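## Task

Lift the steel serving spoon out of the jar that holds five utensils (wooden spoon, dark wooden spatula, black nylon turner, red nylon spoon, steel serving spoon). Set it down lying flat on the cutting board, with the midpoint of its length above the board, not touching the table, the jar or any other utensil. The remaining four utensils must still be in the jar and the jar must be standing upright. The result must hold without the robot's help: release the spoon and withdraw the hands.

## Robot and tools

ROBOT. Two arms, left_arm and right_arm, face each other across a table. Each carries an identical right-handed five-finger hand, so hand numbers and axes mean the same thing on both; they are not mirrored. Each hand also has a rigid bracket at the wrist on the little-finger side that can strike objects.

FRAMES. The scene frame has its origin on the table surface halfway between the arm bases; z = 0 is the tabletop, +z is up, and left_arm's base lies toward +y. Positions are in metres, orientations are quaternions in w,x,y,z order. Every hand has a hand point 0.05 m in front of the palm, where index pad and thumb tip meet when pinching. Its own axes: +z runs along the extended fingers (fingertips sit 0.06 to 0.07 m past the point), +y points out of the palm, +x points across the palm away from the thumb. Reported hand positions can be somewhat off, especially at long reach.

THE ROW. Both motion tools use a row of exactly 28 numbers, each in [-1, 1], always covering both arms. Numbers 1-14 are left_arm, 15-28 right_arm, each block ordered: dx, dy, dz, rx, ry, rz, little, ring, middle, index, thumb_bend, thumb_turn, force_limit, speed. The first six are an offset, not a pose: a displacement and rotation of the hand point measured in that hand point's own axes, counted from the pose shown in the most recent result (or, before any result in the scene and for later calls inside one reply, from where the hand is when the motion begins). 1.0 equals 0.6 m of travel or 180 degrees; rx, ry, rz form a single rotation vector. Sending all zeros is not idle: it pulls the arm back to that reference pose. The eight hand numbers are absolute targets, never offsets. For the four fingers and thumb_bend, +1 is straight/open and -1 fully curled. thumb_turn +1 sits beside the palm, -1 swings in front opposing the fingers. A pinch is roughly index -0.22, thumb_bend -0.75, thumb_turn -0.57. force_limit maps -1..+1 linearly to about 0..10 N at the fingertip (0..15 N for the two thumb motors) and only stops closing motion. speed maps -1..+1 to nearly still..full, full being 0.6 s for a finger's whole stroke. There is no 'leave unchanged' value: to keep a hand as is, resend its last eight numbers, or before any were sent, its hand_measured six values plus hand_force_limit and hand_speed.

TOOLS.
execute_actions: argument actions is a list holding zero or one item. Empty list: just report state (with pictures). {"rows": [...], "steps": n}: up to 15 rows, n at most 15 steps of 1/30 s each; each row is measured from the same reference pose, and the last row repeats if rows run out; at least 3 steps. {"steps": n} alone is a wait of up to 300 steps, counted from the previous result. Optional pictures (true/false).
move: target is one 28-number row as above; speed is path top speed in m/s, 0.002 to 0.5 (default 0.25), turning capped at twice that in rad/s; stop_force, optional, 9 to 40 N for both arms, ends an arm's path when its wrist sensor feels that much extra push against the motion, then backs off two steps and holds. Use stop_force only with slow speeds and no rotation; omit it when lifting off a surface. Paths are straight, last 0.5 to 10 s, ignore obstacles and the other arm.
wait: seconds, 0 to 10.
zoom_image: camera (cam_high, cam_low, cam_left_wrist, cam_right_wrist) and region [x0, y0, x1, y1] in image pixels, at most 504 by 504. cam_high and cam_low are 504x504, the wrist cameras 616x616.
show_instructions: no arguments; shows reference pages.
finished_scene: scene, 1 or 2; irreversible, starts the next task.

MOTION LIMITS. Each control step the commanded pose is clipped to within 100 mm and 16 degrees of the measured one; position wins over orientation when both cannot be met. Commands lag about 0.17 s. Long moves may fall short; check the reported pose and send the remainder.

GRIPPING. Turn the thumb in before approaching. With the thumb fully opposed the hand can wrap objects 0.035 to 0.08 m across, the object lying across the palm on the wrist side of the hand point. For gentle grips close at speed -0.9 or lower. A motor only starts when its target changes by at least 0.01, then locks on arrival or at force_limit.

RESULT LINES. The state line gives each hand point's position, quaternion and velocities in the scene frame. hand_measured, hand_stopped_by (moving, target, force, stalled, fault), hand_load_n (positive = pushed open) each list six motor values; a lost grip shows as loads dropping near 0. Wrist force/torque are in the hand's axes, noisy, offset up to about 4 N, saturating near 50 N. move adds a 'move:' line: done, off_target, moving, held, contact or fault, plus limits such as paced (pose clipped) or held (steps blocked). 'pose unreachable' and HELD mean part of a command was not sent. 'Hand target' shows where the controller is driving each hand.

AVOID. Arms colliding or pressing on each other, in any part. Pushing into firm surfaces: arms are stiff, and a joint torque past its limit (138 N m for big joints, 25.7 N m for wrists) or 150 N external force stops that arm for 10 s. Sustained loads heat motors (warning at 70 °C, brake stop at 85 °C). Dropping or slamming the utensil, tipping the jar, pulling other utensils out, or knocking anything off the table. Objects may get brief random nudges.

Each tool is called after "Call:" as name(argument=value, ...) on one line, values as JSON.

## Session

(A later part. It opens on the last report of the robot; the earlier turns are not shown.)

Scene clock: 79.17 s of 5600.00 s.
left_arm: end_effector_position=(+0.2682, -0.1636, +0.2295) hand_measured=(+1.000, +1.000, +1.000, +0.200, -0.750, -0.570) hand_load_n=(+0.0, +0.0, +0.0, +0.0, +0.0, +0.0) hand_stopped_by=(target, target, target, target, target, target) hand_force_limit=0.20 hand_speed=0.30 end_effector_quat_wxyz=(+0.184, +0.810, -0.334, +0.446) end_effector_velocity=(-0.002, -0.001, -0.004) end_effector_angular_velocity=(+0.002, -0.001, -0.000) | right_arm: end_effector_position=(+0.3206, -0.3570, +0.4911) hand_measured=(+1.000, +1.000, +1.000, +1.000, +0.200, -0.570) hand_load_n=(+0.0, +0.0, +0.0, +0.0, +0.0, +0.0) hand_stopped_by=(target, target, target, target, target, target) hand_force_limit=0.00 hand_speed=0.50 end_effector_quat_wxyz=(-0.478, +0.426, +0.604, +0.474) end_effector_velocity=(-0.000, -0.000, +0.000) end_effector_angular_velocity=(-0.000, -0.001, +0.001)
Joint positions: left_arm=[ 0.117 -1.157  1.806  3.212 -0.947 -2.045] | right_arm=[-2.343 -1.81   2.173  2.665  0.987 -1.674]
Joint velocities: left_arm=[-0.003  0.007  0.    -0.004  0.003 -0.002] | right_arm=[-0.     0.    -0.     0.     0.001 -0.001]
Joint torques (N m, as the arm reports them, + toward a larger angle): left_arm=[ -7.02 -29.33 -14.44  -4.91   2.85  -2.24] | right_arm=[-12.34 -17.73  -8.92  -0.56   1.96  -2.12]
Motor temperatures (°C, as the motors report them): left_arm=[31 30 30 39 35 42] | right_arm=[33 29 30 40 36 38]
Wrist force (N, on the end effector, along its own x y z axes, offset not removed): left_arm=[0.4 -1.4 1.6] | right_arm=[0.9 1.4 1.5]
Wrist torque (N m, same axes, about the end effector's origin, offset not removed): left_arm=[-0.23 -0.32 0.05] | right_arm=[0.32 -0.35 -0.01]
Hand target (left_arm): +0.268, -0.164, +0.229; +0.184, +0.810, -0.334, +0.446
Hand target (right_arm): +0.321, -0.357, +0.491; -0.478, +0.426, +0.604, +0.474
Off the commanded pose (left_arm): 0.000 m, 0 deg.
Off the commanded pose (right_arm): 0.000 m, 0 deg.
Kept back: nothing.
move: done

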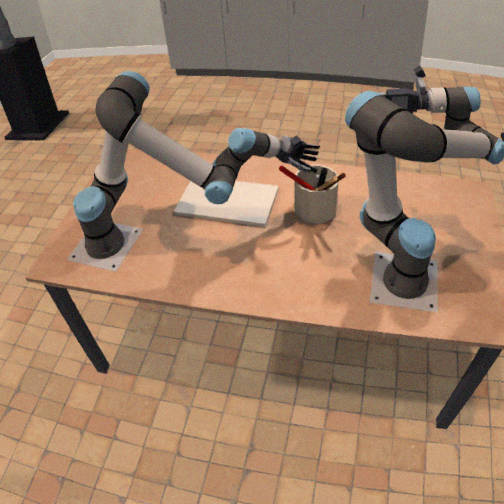

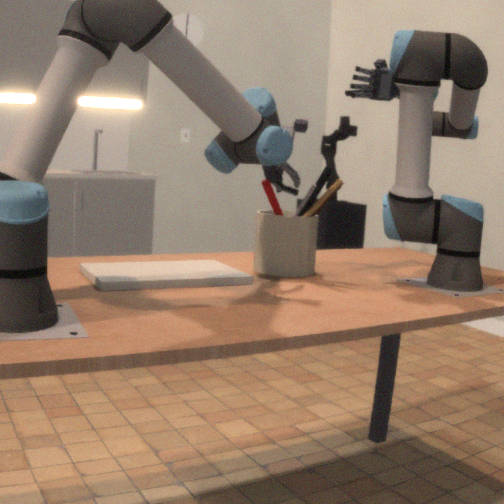

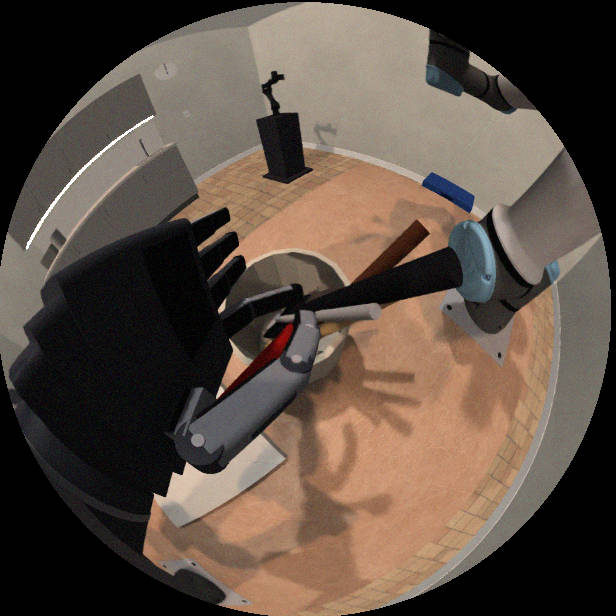

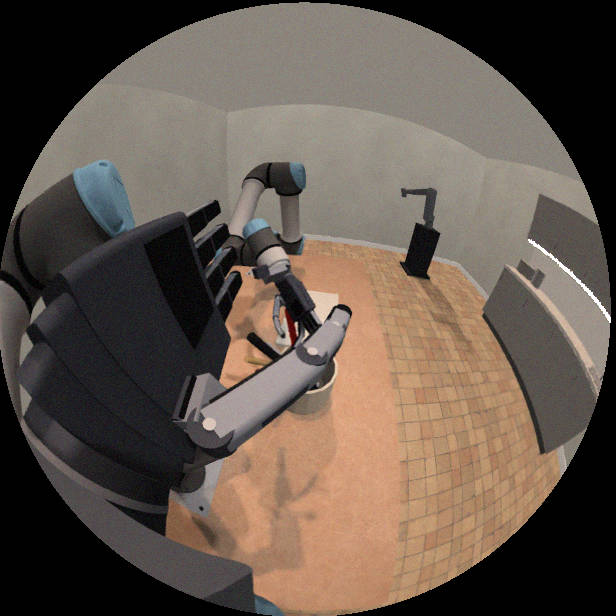

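Call:
move(target=[-0.015,0.045,0.008,0,0,0,1,1,1,0.25,-0.75,-0.57,0.2,0.3,0,0,0,0,0,0,1,1,1,1,0.2,-0.57,0,0.5], speed=0.015, stop_force=9)

Call:
zoom_image(camera="cam_left_wrist", region=[150,200,500,550])

Call:
zoom_image(camera="cam_high", region=[230,120,390,240])

Scene clock: 81.60 s of 5600.00 s.
left_arm: end_effector_position=(+0.2489, -0.1820, +0.2195) hand_measured=(+1.000, +1.000, +1.000, +0.250, -0.750, -0.570) hand_load_n=(+0.0, +0.0, +0.0, +1.5, -1.0, -0.5) hand_stopped_by=(target, target, target, target, target, target) hand_force_limit=0.20 hand_speed=0.30 end_effector_quat_wxyz=(+0.185, +0.810, -0.334, +0.446) end_effector_velocity=(-0.002, -0.001, -0.001) end_effector_angular_velocity=(+0.000, +0.001, +0.000) | right_arm: end_effector_position=(+0.3206, -0.3570, +0.4911) hand_measured=(+1.000, +1.000, +1.000, +1.000, +0.200, -0.570) hand_load_n=(+0.0, +0.0, +0.0, +0.0, +0.0, +0.0) hand_stopped_by=(target, target, target, target, target, target) hand_force_limit=0.00 hand_speed=0.50 end_effector_quat_wxyz=(-0.478, +0.426, +0.604, +0.474) end_effector_velocity=(+0.000, -0.000, +0.000) end_effector_angular_velocity=(-0.000, +0.001, -0.000)
Joint positions: left_arm=[ 0.082 -1.12   1.777  3.221 -0.921 -2.074] | right_arm=[-2.343 -1.81   2.173  2.665  0.987 -1.674]
Joint velocities: left_arm=[-0.002  0.004 -0.002  0.001  0.001 -0.003] | right_arm=[-0.     0.    -0.     0.    -0.     0.001]
Joint torques (N m, as the arm reports them, + toward a larger angle): left_arm=[-11.08 -23.3  -25.2    1.26   0.73  -2.04] | right_arm=[-13.36 -16.91  -8.76  -0.5    1.81  -2.16]
Motor temperatures (°C, as the motors report them): left_arm=[31 30 30 39 35 42] | right_arm=[33 29 30 40 36 38]
Wrist force (N, on the end effector, along its own x y z axes, offset not removed): left_arm=[5.7 -7.1 -2.7] | right_arm=[2.7 2.2 1.5]
Wrist torque (N m, same axes, about the end effector's origin, offset not removed): left_arm=[0.11 -0.10 0.11] | right_arm=[0.42 -0.62 0.19]
Hand target (left_arm): +0.249, -0.182, +0.219; +0.184, +0.810, -0.334, +0.446
Hand target (right_arm): +0.321, -0.357, +0.491; -0.478, +0.426, +0.604, +0.474
Off the commanded pose (left_arm): 0.000 m, 0 deg.
Off the commanded pose (right_arm): 0.000 m, 0 deg.
Kept back: nothing.
move: done

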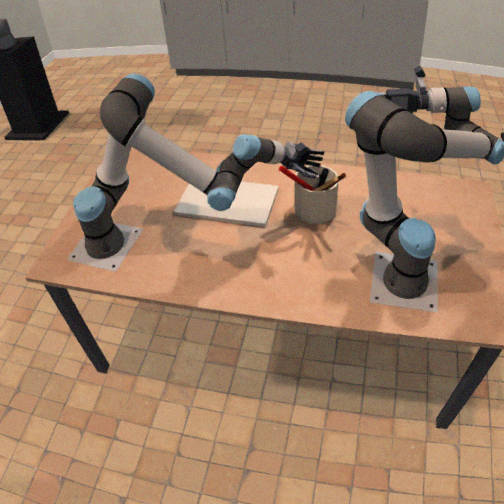

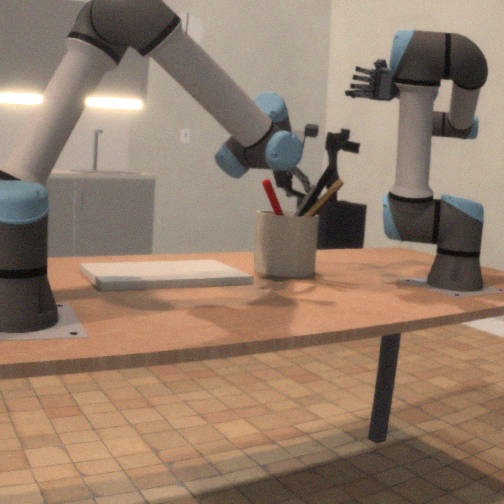

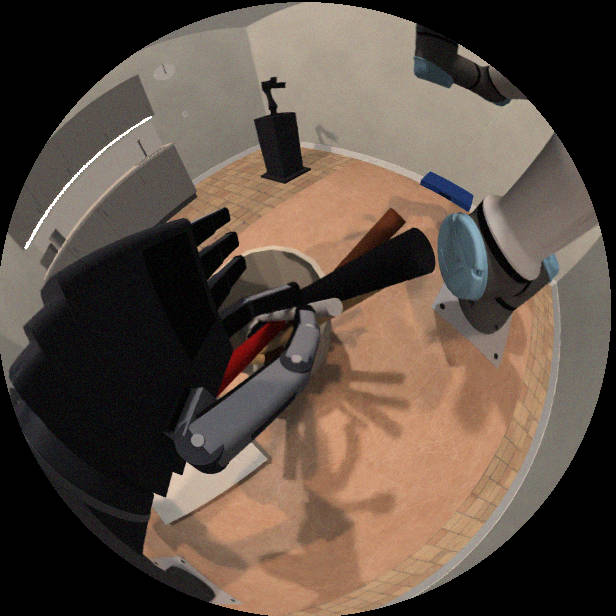

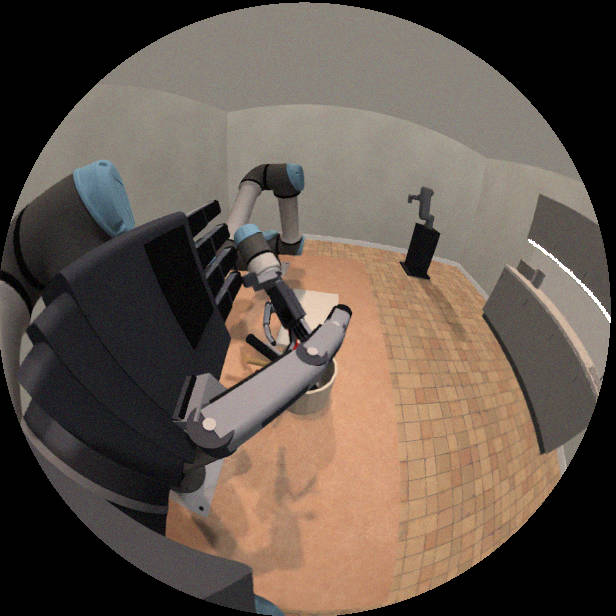

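Region (150, 200, 500, 550) of cam_left_wrist's 616x616 image, scaled by 1.440, with more detail than that image has.

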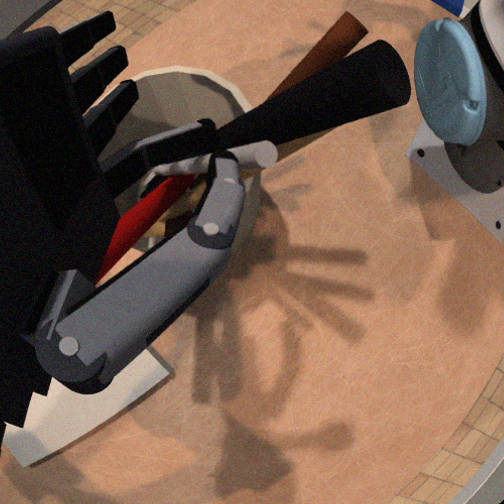

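Region (230, 120, 390, 240) of cam_high's 504x504 image, scaled by 3.150, with more detail than that image has; it fills the top 378 rows of this view, and the rest is white.

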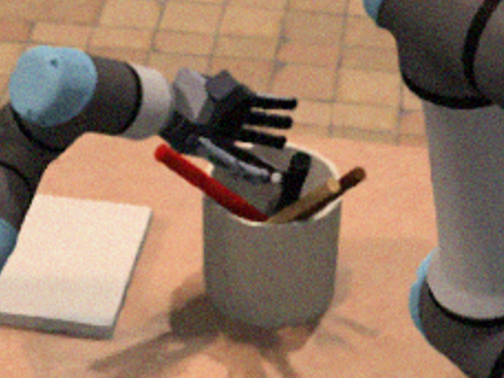

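Steel appears between fingers. Close.

Call:
move(target=[0,0,0,0,0,0,1,1,1,-0.6,-0.75,-0.57,0.8,-0.3,0,0,0,0,0,0,1,1,1,1,0.2,-0.57,0,0.5])

Call:
move(target=[0.05,0,-0.087,0,0,0,1,1,1,-0.6,-0.75,-0.57,0.8,-0.3,0,0,0,0,0,0,1,1,1,1,0.2,-0.57,0,0.5], speed=0.03)

Call:
zoom_image(camera="cam_left_wrist", region=[150,200,500,550])

Scene clock: 82.53 s of 5600.00 s.
left_arm: end_effector_position=(+0.2489, -0.1820, +0.2195) hand_measured=(+1.000, +1.000, +1.000, -0.242, -0.750, -0.570) hand_load_n=(+0.0, +0.0, +0.0, +11.5, +0.5, +0.0) hand_stopped_by=(target, target, target, force, target, target) hand_force_limit=0.80 hand_speed=-0.30 end_effector_quat_wxyz=(+0.184, +0.810, -0.334, +0.446) end_effector_velocity=(+0.000, -0.000, +0.000) end_effector_angular_velocity=(-0.001, +0.000, +0.001) | right_arm: end_effector_position=(+0.3206, -0.3570, +0.4911) hand_measured=(+1.000, +1.000, +1.000, +1.000, +0.200, -0.570) hand_load_n=(+0.0, +0.0, +0.0, +0.0, +0.0, +0.0) hand_stopped_by=(target, target, target, target, target, target) hand_force_limit=0.00 hand_speed=0.50 end_effector_quat_wxyz=(-0.478, +0.426, +0.604, +0.474) end_effector_velocity=(+0.001, -0.000, -0.000) end_effector_angular_velocity=(+0.000, -0.000, -0.003)
Joint positions: left_arm=[ 0.082 -1.12   1.777  3.221 -0.921 -2.074] | right_arm=[-2.343 -1.81   2.173  2.665  0.987 -1.674]
Joint velocities: left_arm=[ 0.    -0.    -0.    -0.001  0.    -0.001] | right_arm=[-0.001  0.     0.    -0.    -0.002 -0.   ]
Joint torques (N m, as the arm reports them, + toward a larger angle): left_arm=[  6.26 -51.62 -14.55  -4.95  -1.72   2.21] | right_arm=[-11.8  -16.97  -9.51  -0.36   1.77  -1.89]
Motor temperatures (°C, as the motors report them): left_arm=[31 30 30 39 35 42] | right_arm=[33 29 30 40 36 38]
Wrist force (N, on the end effector, along its own x y z axes, offset not removed): left_arm=[0.5 -1.2 0.7] | right_arm=[2.1 1.2 2.2]
Wrist torque (N m, same axes, about the end effector's origin, offset not removed): left_arm=[-0.08 -0.21 0.05] | right_arm=[0.19 -0.47 0.19]
Hand target (left_arm): +0.249, -0.182, +0.220; +0.185, +0.810, -0.334, +0.446
Hand target (right_arm): +0.321, -0.357, +0.491; -0.478, +0.426, +0.604, +0.474
Off the commanded pose (left_arm): 0.000 m, 0 deg.
Off the commanded pose (right_arm): 0.000 m, 0 deg.
Kept back: nothing.
move: done

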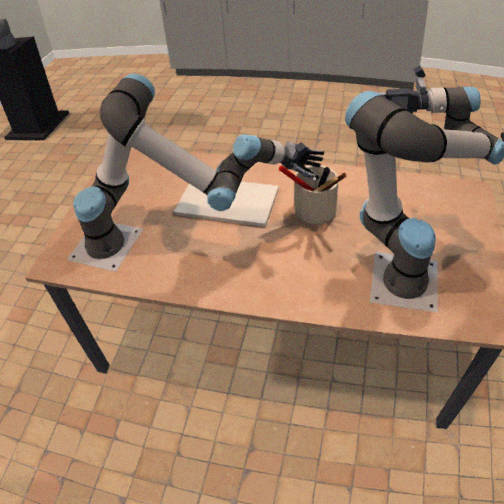

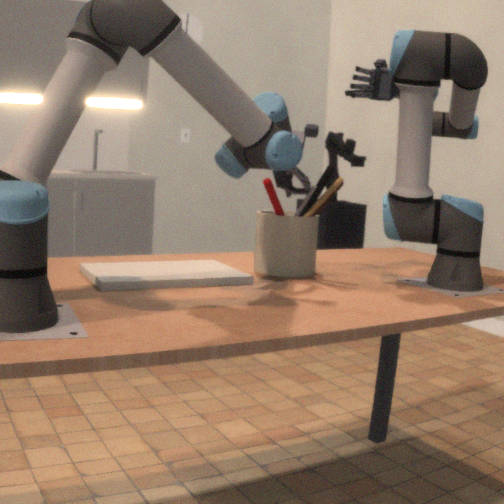

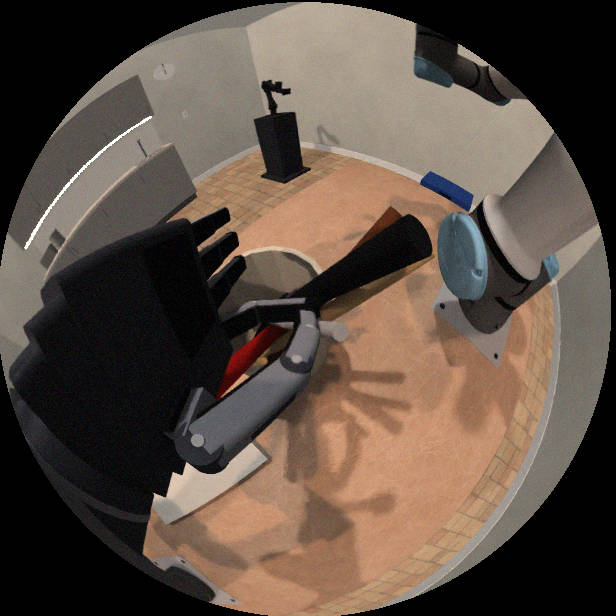

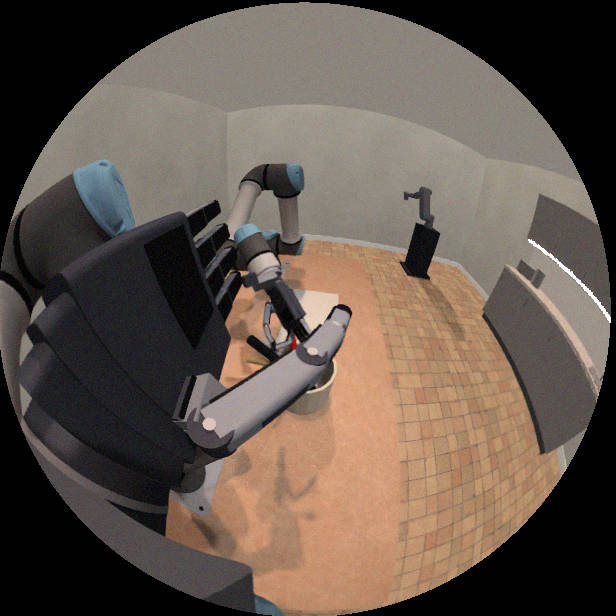

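Scene clock: 84.93 s of 5600.00 s.
left_arm: end_effector_position=(+0.2291, -0.1623, +0.2725) hand_measured=(+1.000, +1.000, +1.000, -0.242, -0.750, -0.570) hand_load_n=(+0.0, +0.0, +0.0, +11.5, +0.5, +0.0) hand_stopped_by=(target, target, target, force, target, target) hand_force_limit=0.80 hand_speed=-0.30 end_effector_quat_wxyz=(+0.184, +0.810, -0.334, +0.445) end_effector_velocity=(-0.001, +0.000, +0.002) end_effector_angular_velocity=(-0.001, -0.000, +0.001) | right_arm: end_effector_position=(+0.3206, -0.3570, +0.4911) hand_measured=(+1.000, +1.000, +1.000, +1.000, +0.200, -0.570) hand_load_n=(+0.0, +0.0, +0.0, +0.0, +0.0, +0.0) hand_stopped_by=(target, target, target, target, target, target) hand_force_limit=0.00 hand_speed=0.50 end_effector_quat_wxyz=(-0.478, +0.426, +0.604, +0.474) end_effector_velocity=(-0.001, +0.000, -0.000) end_effector_angular_velocity=(-0.001, +0.001, +0.002)
Joint positions: left_arm=[ 0.046 -1.245  1.796  3.347 -0.894 -2.106] | right_arm=[-2.343 -1.81   2.173  2.665  0.987 -1.674]
Joint velocities: left_arm=[-0.003 -0.004  0.     0.006  0.003 -0.003] | right_arm=[ 0.    -0.    -0.     0.     0.001  0.001]
Joint torques (N m, as the arm reports them, + toward a larger angle): left_arm=[ -7.29 -45.9  -15.21   0.14   3.04  -2.23] | right_arm=[-12.2  -17.38  -8.31  -0.51   1.87  -1.9 ]
Motor temperatures (°C, as the motors report them): left_arm=[31 30 30 39 35 42] | right_arm=[33 29 30 40 36 38]
Wrist force (N, on the end effector, along its own x y z axes, offset not removed): left_arm=[-1.0 -1.4 0.6] | right_arm=[0.9 3.2 1.1]
Wrist torque (N m, same axes, about the end effector's origin, offset not removed): left_arm=[-0.21 -0.13 0.04] | right_arm=[0.55 -0.31 0.23]
Hand target (left_arm): +0.229, -0.162, +0.273; +0.184, +0.810, -0.334, +0.445
Hand target (right_arm): +0.321, -0.357, +0.491; -0.478, +0.426, +0.604, +0.474
Off the commanded pose (left_arm): 0.000 m, 0 deg.
Off the commanded pose (right_arm): 0.000 m, 0 deg.
Kept back: nothing.
move: done

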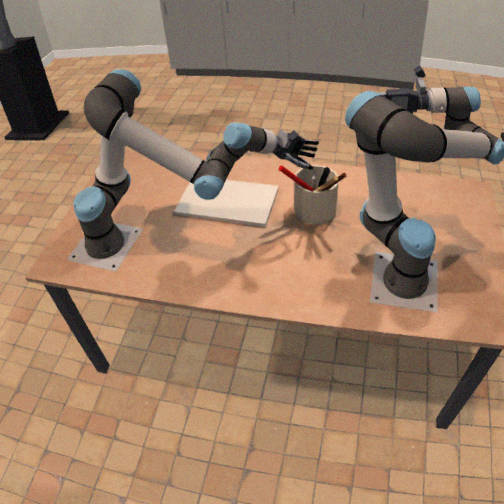

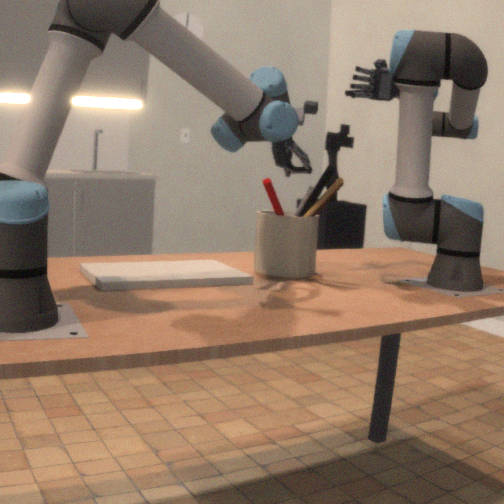

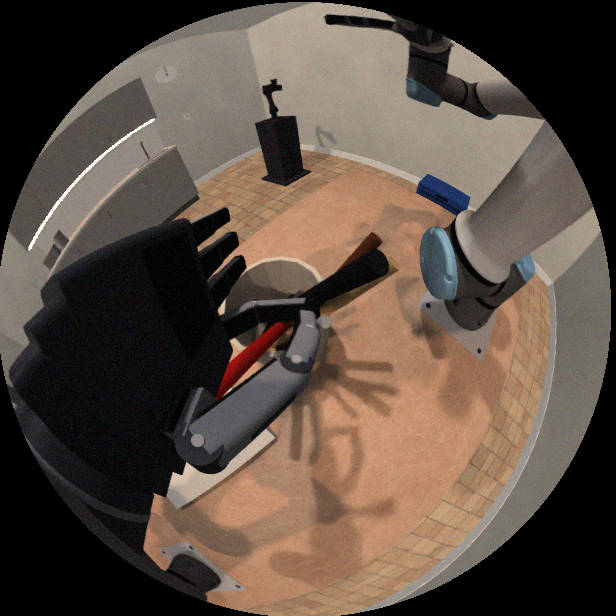

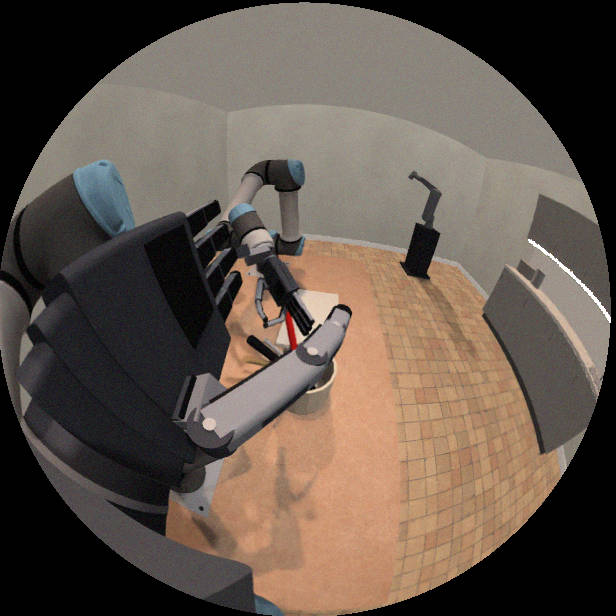

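Region (150, 200, 500, 550) of cam_left_wrist's 616x616 image, scaled by 1.440, with more detail than that image has.

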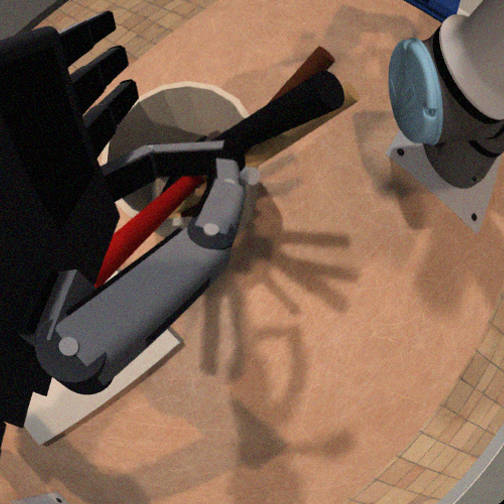

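Call:
move(target=[-0.005,-0.043,0.06,0,0,0,1,1,1,0.3,-0.75,-0.57,0.2,0.3,0,0,0,0,0,0,1,1,1,1,0.2,-0.57,0,0.5], speed=0.03)

Call:
move(target=[-0.063,0,0.04,0,0,0,1,1,1,0.3,-0.75,-0.57,0.2,0.3,0,0,0,0,0,0,1,1,1,1,0.2,-0.57,0,0.5], speed=0.02, stop_force=9)

Call:
zoom_image(camera="cam_left_wrist", region=[150,200,500,550])

Scene clock: 87.03 s of 5600.00 s.
left_arm: end_effector_position=(+0.2674, -0.1643, +0.2508) hand_measured=(+1.000, +1.000, +1.000, +0.300, -0.750, -0.570) hand_load_n=(+0.0, +0.0, +0.0, +0.0, +0.0, +0.0) hand_stopped_by=(target, target, target, target, target, target) hand_force_limit=0.20 hand_speed=0.30 end_effector_quat_wxyz=(+0.184, +0.810, -0.334, +0.446) end_effector_velocity=(+0.002, -0.000, -0.001) end_effector_angular_velocity=(-0.002, +0.001, +0.001) | right_arm: end_effector_position=(+0.3206, -0.3570, +0.4911) hand_measured=(+1.000, +1.000, +1.000, +1.000, +0.200, -0.570) hand_load_n=(+0.0, +0.0, +0.0, +0.0, +0.0, +0.0) hand_stopped_by=(target, target, target, target, target, target) hand_force_limit=0.00 hand_speed=0.50 end_effector_quat_wxyz=(-0.478, +0.426, +0.604, +0.474) end_effector_velocity=(+0.000, -0.000, +0.000) end_effector_angular_velocity=(+0.000, -0.001, -0.002)
Joint positions: left_arm=[ 0.116 -1.186  1.784  3.264 -0.946 -2.047] | right_arm=[-2.343 -1.81   2.173  2.665  0.987 -1.674]
Joint velocities: left_arm=[ 0.005  0.003 -0.001 -0.005 -0.004  0.002] | right_arm=[-0.    -0.     0.     0.    -0.002 -0.001]
Joint torques (N m, as the arm reports them, + toward a larger angle): left_arm=[  7.31 -26.41 -29.36  -5.09  -1.46   2.29] | right_arm=[-12.9  -16.25 -10.11  -0.45   1.72  -2.05]
Motor temperatures (°C, as the motors report them): left_arm=[31 30 30 39 35 42] | right_arm=[33 29 30 40 36 38]
Wrist force (N, on the end effector, along its own x y z axes, offset not removed): left_arm=[-0.1 -0.5 -0.6] | right_arm=[2.0 2.8 3.0]
Wrist torque (N m, same axes, about the end effector's origin, offset not removed): left_arm=[-0.05 -0.18 0.07] | right_arm=[0.41 -0.48 0.18]
Hand target (left_arm): +0.268, -0.164, +0.251; +0.184, +0.810, -0.334, +0.446
Hand target (right_arm): +0.321, -0.357, +0.491; -0.478, +0.426, +0.604, +0.474
Off the commanded pose (left_arm): 0.000 m, 0 deg.
Off the commanded pose (right_arm): 0.000 m, 0 deg.
Kept back: nothing.
move: done

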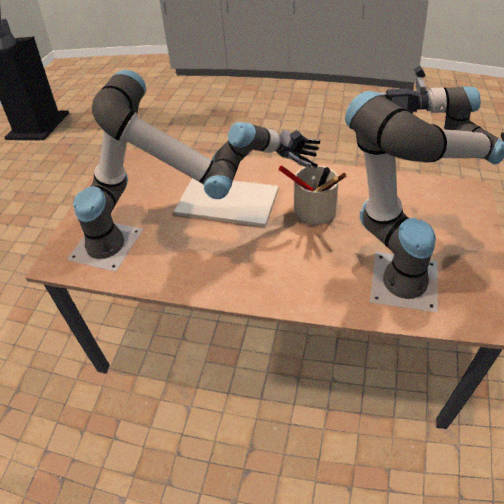

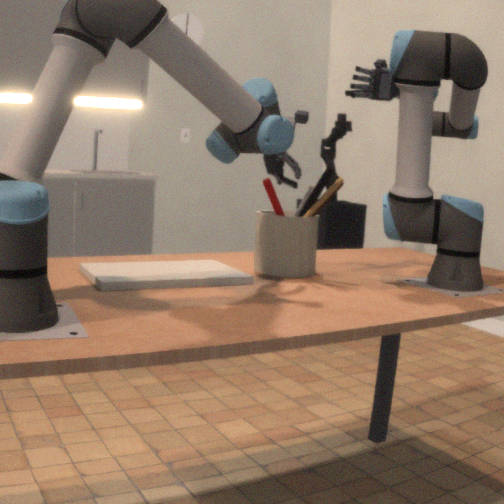

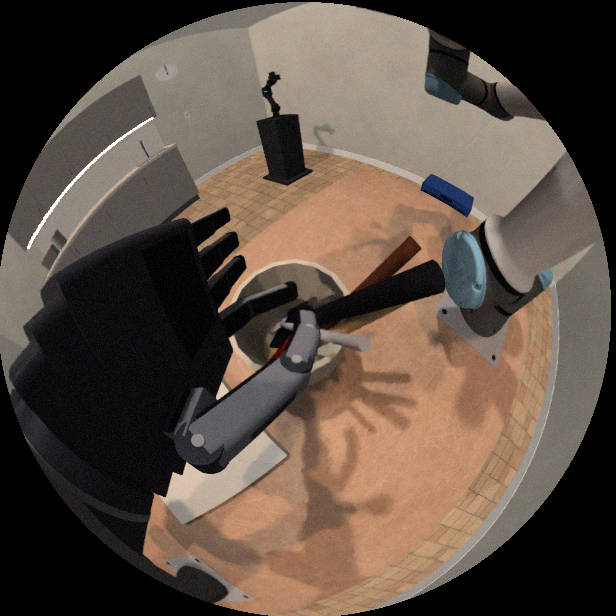

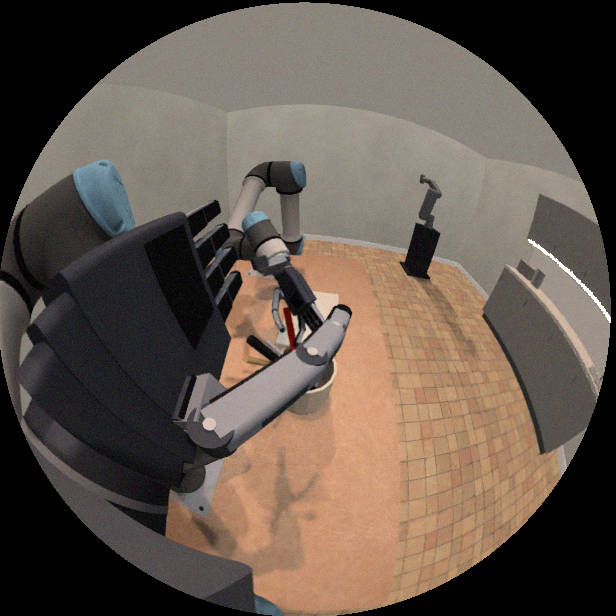

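Scene clock: 89.60 s of 5600.00 s.
left_arm: end_effector_position=(+0.2675, -0.1644, +0.2065) hand_measured=(+1.000, +1.000, +1.000, +0.300, -0.750, -0.570) hand_load_n=(+0.0, +0.0, +0.0, +0.0, +0.0, +0.0) hand_stopped_by=(target, target, target, target, target, target) hand_force_limit=0.20 hand_speed=0.30 end_effector_quat_wxyz=(+0.185, +0.810, -0.334, +0.446) end_effector_velocity=(+0.000, +0.000, -0.003) end_effector_angular_velocity=(+0.002, -0.000, -0.000) | right_arm: end_effector_position=(+0.3206, -0.3570, +0.4911) hand_measured=(+1.000, +1.000, +1.000, +1.000, +0.200, -0.570) hand_load_n=(+0.0, +0.0, +0.0, +0.0, +0.0, +0.0) hand_stopped_by=(target, target, target, target, target, target) hand_force_limit=0.00 hand_speed=0.50 end_effector_quat_wxyz=(-0.478, +0.426, +0.604, +0.474) end_effector_velocity=(+0.000, +0.000, +0.000) end_effector_angular_velocity=(-0.000, -0.001, -0.000)
Joint positions: left_arm=[ 0.116 -1.121  1.825  3.158 -0.946 -2.047] | right_arm=[-2.343 -1.81   2.173  2.665  0.987 -1.674]
Joint velocities: left_arm=[ 0.     0.004  0.002 -0.005 -0.     0.   ] | right_arm=[-0. -0. -0. -0. -0. -0.]
Joint torques (N m, as the arm reports them, + toward a larger angle): left_arm=[ -2.46 -22.69  -8.13  -3.51   2.06  -0.74] | right_arm=[-13.33 -17.41  -9.05  -0.61   1.9   -1.86]
Motor temperatures (°C, as the motors report them): left_arm=[31 30 30 39 35 42] | right_arm=[33 29 30 40 36 38]
Wrist force (N, on the end effector, along its own x y z axes, offset not removed): left_arm=[10.9 -1.5 0.5] | right_arm=[0.9 4.6 2.3]
Wrist torque (N m, same axes, about the end effector's origin, offset not removed): left_arm=[-0.25 -1.28 0.69] | right_arm=[0.69 -0.34 0.15]
Hand target (left_arm): +0.267, -0.164, +0.206; +0.184, +0.810, -0.334, +0.446
Hand target (right_arm): +0.321, -0.357, +0.491; -0.478, +0.426, +0.604, +0.474
Off the commanded pose (left_arm): 0.000 m, 0 deg.
Off the commanded pose (right_arm): 0.000 m, 0 deg.
Kept back: nothing.
move: done

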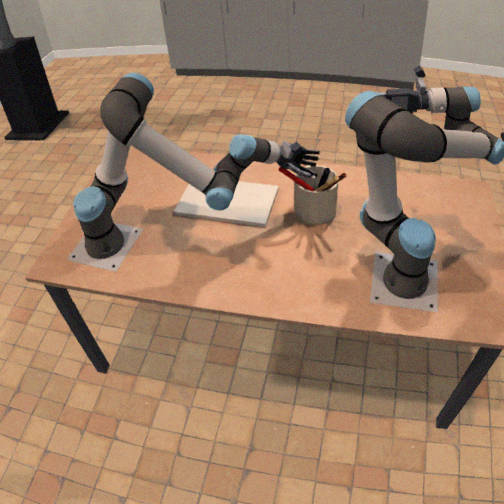

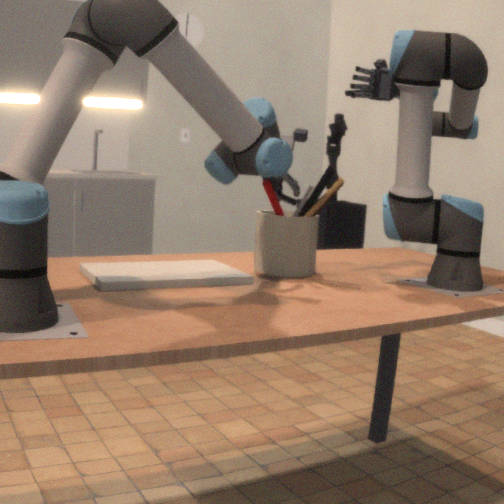

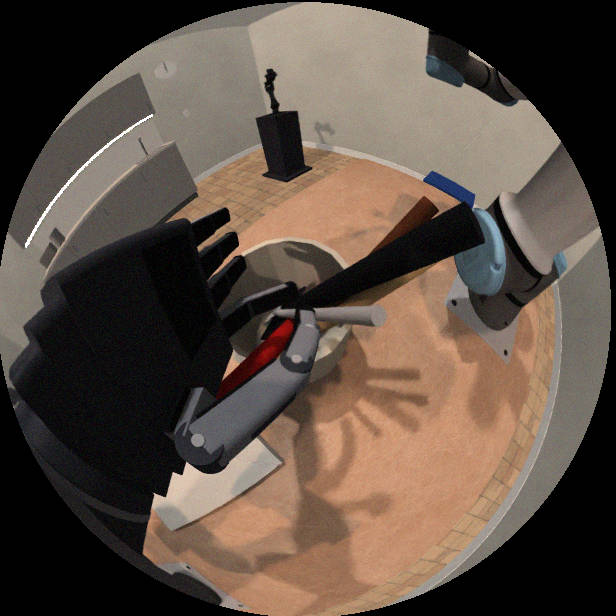

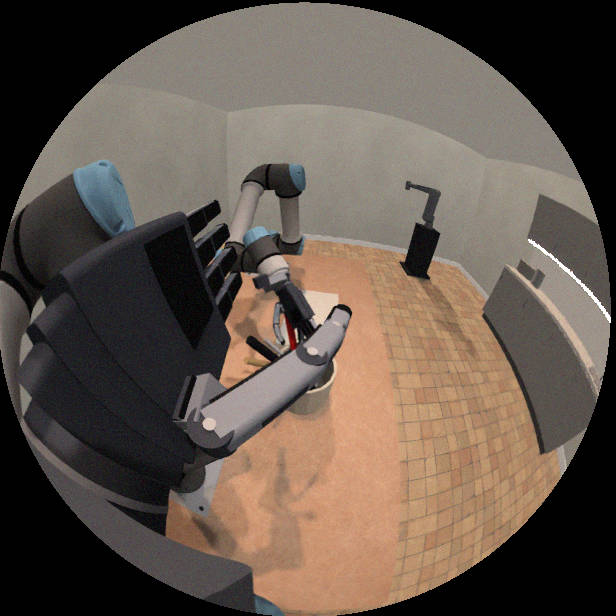

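Region (150, 200, 500, 550) of cam_left_wrist's 616x616 image, scaled by 1.440, with more detail than that image has.

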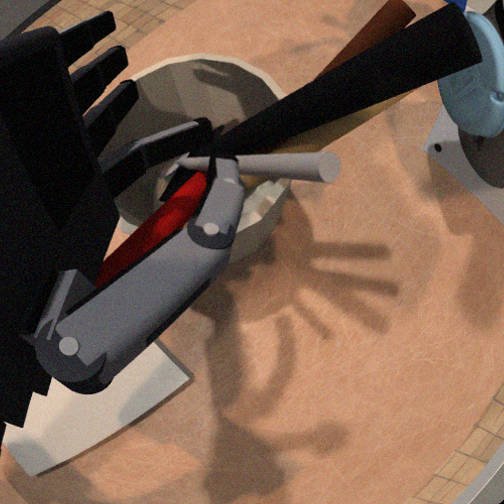

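Call:
move(target=[0,0.04,0.004,0,0,0,1,1,1,0.3,-0.75,-0.57,0.2,0.3,0,0,0,0,0,0,1,1,1,1,0.2,-0.57,0,0.5], speed=0.015, stop_force=9)

Call:
zoom_image(camera="cam_left_wrist", region=[150,200,500,550])

Call:
zoom_image(camera="cam_low", region=[200,100,400,300])

Scene clock: 91.73 s of 5600.00 s.
left_arm: end_effector_position=(+0.2522, -0.1826, +0.2052) hand_measured=(+1.000, +1.000, +1.000, +0.300, -0.750, -0.570) hand_load_n=(+0.0, +0.0, +0.0, +0.0, -1.0, +0.0) hand_stopped_by=(target, target, target, target, target, target) hand_force_limit=0.20 hand_speed=0.30 end_effector_quat_wxyz=(+0.185, +0.810, -0.334, +0.446) end_effector_velocity=(-0.001, -0.002, -0.000) end_effector_angular_velocity=(+0.001, -0.000, +0.000) | right_arm: end_effector_position=(+0.3206, -0.3570, +0.4911) hand_measured=(+1.000, +1.000, +1.000, +1.000, +0.200, -0.570) hand_load_n=(+0.0, +0.0, +0.0, +0.0, +0.0, +0.0) hand_stopped_by=(target, target, target, target, target, target) hand_force_limit=0.00 hand_speed=0.50 end_effector_quat_wxyz=(-0.478, +0.426, +0.604, +0.474) end_effector_velocity=(+0.000, -0.001, -0.000) end_effector_angular_velocity=(+0.000, +0.001, -0.001)
Joint positions: left_arm=[ 0.088 -1.095  1.785  3.186 -0.925 -2.07 ] | right_arm=[-2.343 -1.81   2.173  2.665  0.987 -1.674]
Joint velocities: left_arm=[-0.003  0.003 -0.005  0.004  0.002 -0.002] | right_arm=[-0.001  0.001 -0.    -0.     0.001  0.001]
Joint torques (N m, as the arm reports them, + toward a larger angle): left_arm=[ -8.62 -29.43 -28.49  -0.34   2.91  -2.2 ] | right_arm=[-12.38 -17.2   -8.95  -0.55   2.13  -1.98]
Motor temperatures (°C, as the motors report them): left_arm=[31 30 30 39 35 42] | right_arm=[33 29 30 40 36 38]
Wrist force (N, on the end effector, along its own x y z axes, offset not removed): left_arm=[1.7 -2.3 1.2] | right_arm=[1.0 2.6 3.4]
Wrist torque (N m, same axes, about the end effector's origin, offset not removed): left_arm=[-0.19 -0.48 0.09] | right_arm=[0.35 -0.34 0.10]
Hand target (left_arm): +0.252, -0.183, +0.205; +0.185, +0.810, -0.334, +0.446
Hand target (right_arm): +0.321, -0.357, +0.491; -0.478, +0.426, +0.604, +0.474
Off the commanded pose (left_arm): 0.000 m, 0 deg.
Off the commanded pose (right_arm): 0.000 m, 0 deg.
Kept back: nothing.
move: done

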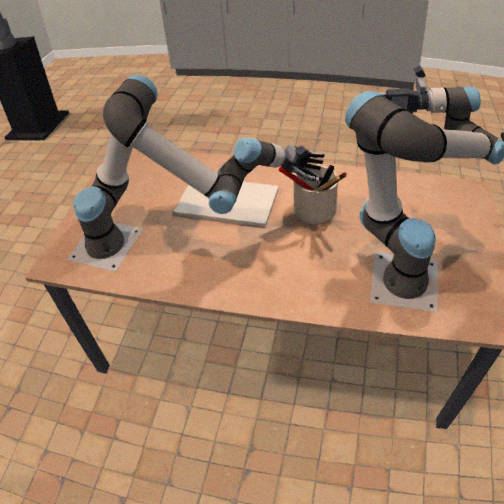

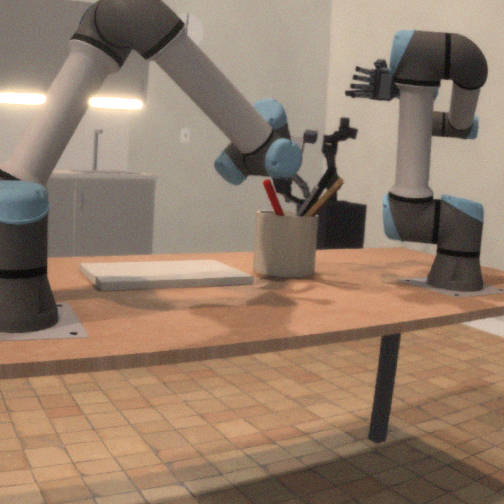

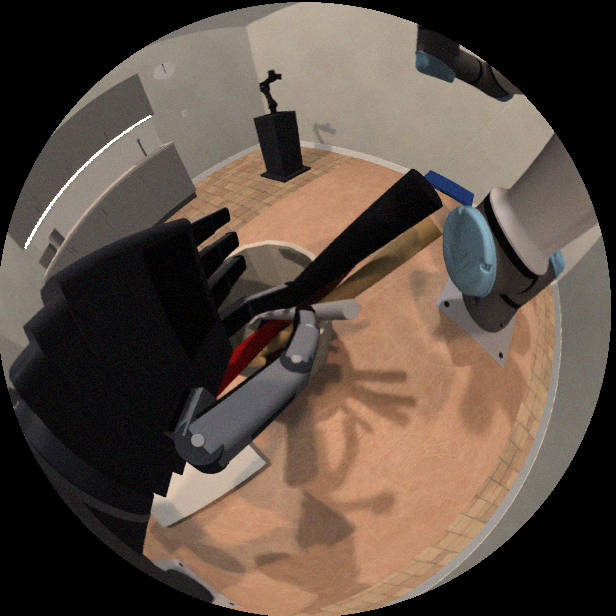

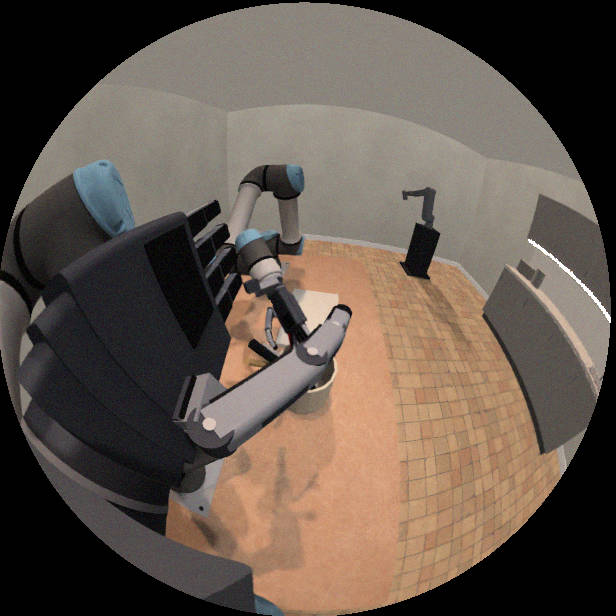

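Region (150, 200, 500, 550) of cam_left_wrist's 616x616 image, scaled by 1.440, with more detail than that image has.

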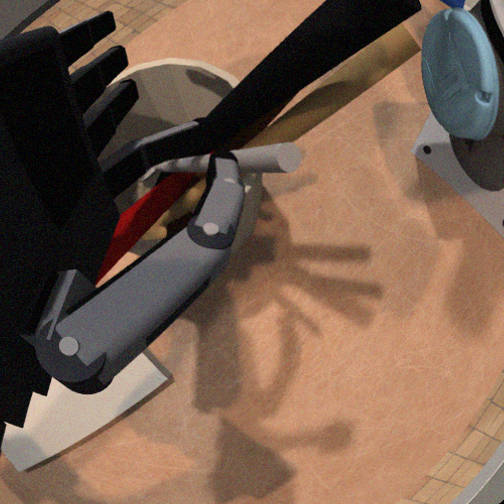

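Region (200, 100, 400, 300) of cam_low's 504x504 image, scaled by 2.520, with more detail than that image has.

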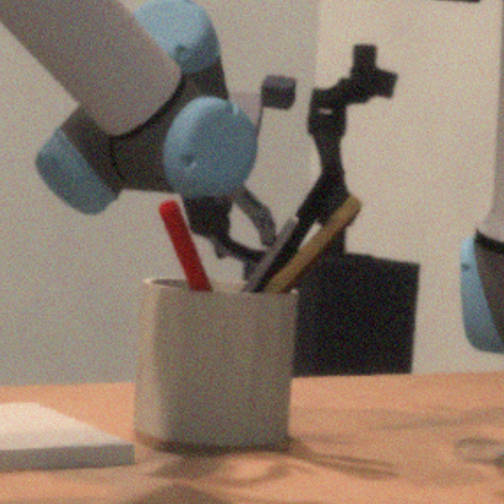

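Call:
move(target=[0,0,0,0,0,0,1,1,1,-0.6,-0.75,-0.57,0.8,-0.3,0,0,0,0,0,0,1,1,1,1,0.2,-0.57,0,0.5])

Call:
zoom_image(camera="cam_left_wrist", region=[150,200,500,550])

Scene clock: 92.70 s of 5600.00 s.
left_arm: end_effector_position=(+0.2522, -0.1826, +0.2052) hand_measured=(+1.000, +1.000, +1.000, -0.236, -0.750, -0.570) hand_load_n=(+0.0, +0.0, +0.0, +10.0, -0.5, +0.0) hand_stopped_by=(target, target, target, force, target, target) hand_force_limit=0.80 hand_speed=-0.30 end_effector_quat_wxyz=(+0.184, +0.810, -0.334, +0.446) end_effector_velocity=(-0.000, -0.000, +0.000) end_effector_angular_velocity=(-0.001, +0.000, -0.000) | right_arm: end_effector_position=(+0.3206, -0.3570, +0.4911) hand_measured=(+1.000, +1.000, +1.000, +1.000, +0.200, -0.570) hand_load_n=(+0.0, +0.0, +0.0, +0.0, +0.0, +0.0) hand_stopped_by=(target, target, target, target, target, target) hand_force_limit=0.00 hand_speed=0.50 end_effector_quat_wxyz=(-0.478, +0.426, +0.604, +0.474) end_effector_velocity=(-0.000, +0.000, +0.000) end_effector_angular_velocity=(+0.000, -0.001, +0.003)
Joint positions: left_arm=[ 0.088 -1.095  1.785  3.186 -0.925 -2.07 ] | right_arm=[-2.343 -1.81   2.173  2.665  0.987 -1.674]
Joint velocities: left_arm=[ 0.     0.    -0.    -0.001 -0.    -0.   ] | right_arm=[ 0.002  0.    -0.     0.     0.001 -0.001]
Joint torques (N m, as the arm reports them, + toward a larger angle): left_arm=[  4.45 -51.96 -12.17  -4.65  -2.57   2.38] | right_arm=[-12.26 -17.39  -9.76  -0.42   1.85  -1.98]
Motor temperatures (°C, as the motors report them): left_arm=[31 30 30 39 35 42] | right_arm=[33 29 30 40 36 38]
Wrist force (N, on the end effector, along its own x y z axes, offset not removed): left_arm=[2.5 -4.7 4.2] | right_arm=[2.9 1.9 1.9]
Wrist torque (N m, same axes, about the end effector's origin, offset not removed): left_arm=[-0.45 -0.19 0.04] | right_arm=[0.26 -0.70 0.16]
Hand target (left_arm): +0.252, -0.183, +0.205; +0.185, +0.810, -0.334, +0.446
Hand target (right_arm): +0.321, -0.357, +0.491; -0.478, +0.426, +0.604, +0.474
Off the commanded pose (left_arm): 0.000 m, 0 deg.
Off the commanded pose (right_arm): 0.000 m, 0 deg.
Kept back: nothing.
move: done

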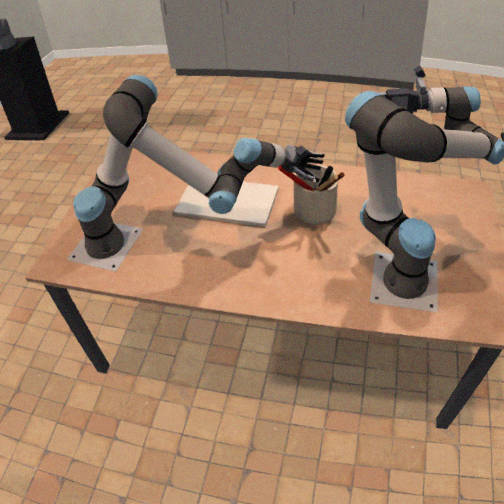

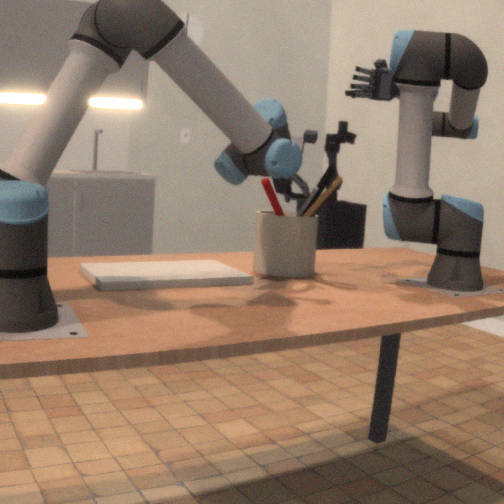

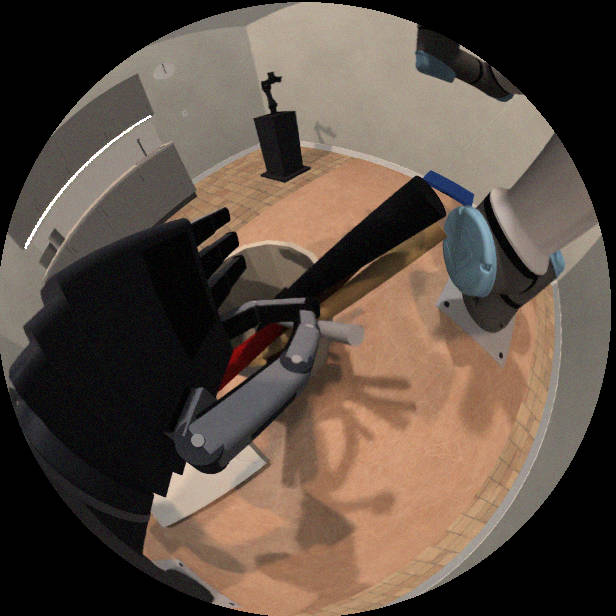

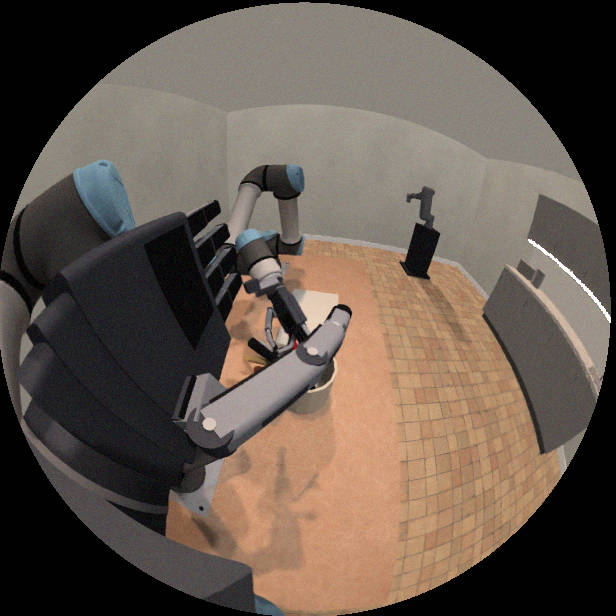

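Region (150, 200, 500, 550) of cam_left_wrist's 616x616 image, scaled by 1.440, with more detail than that image has.

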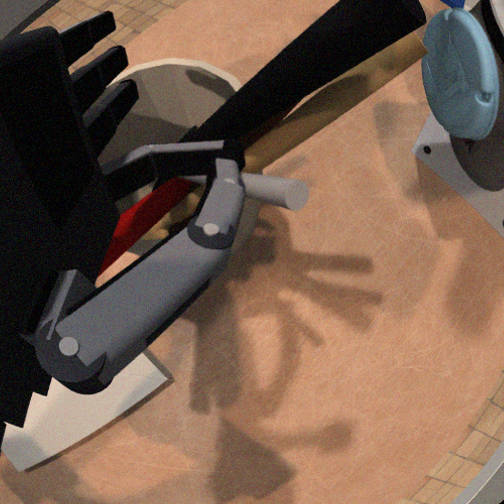

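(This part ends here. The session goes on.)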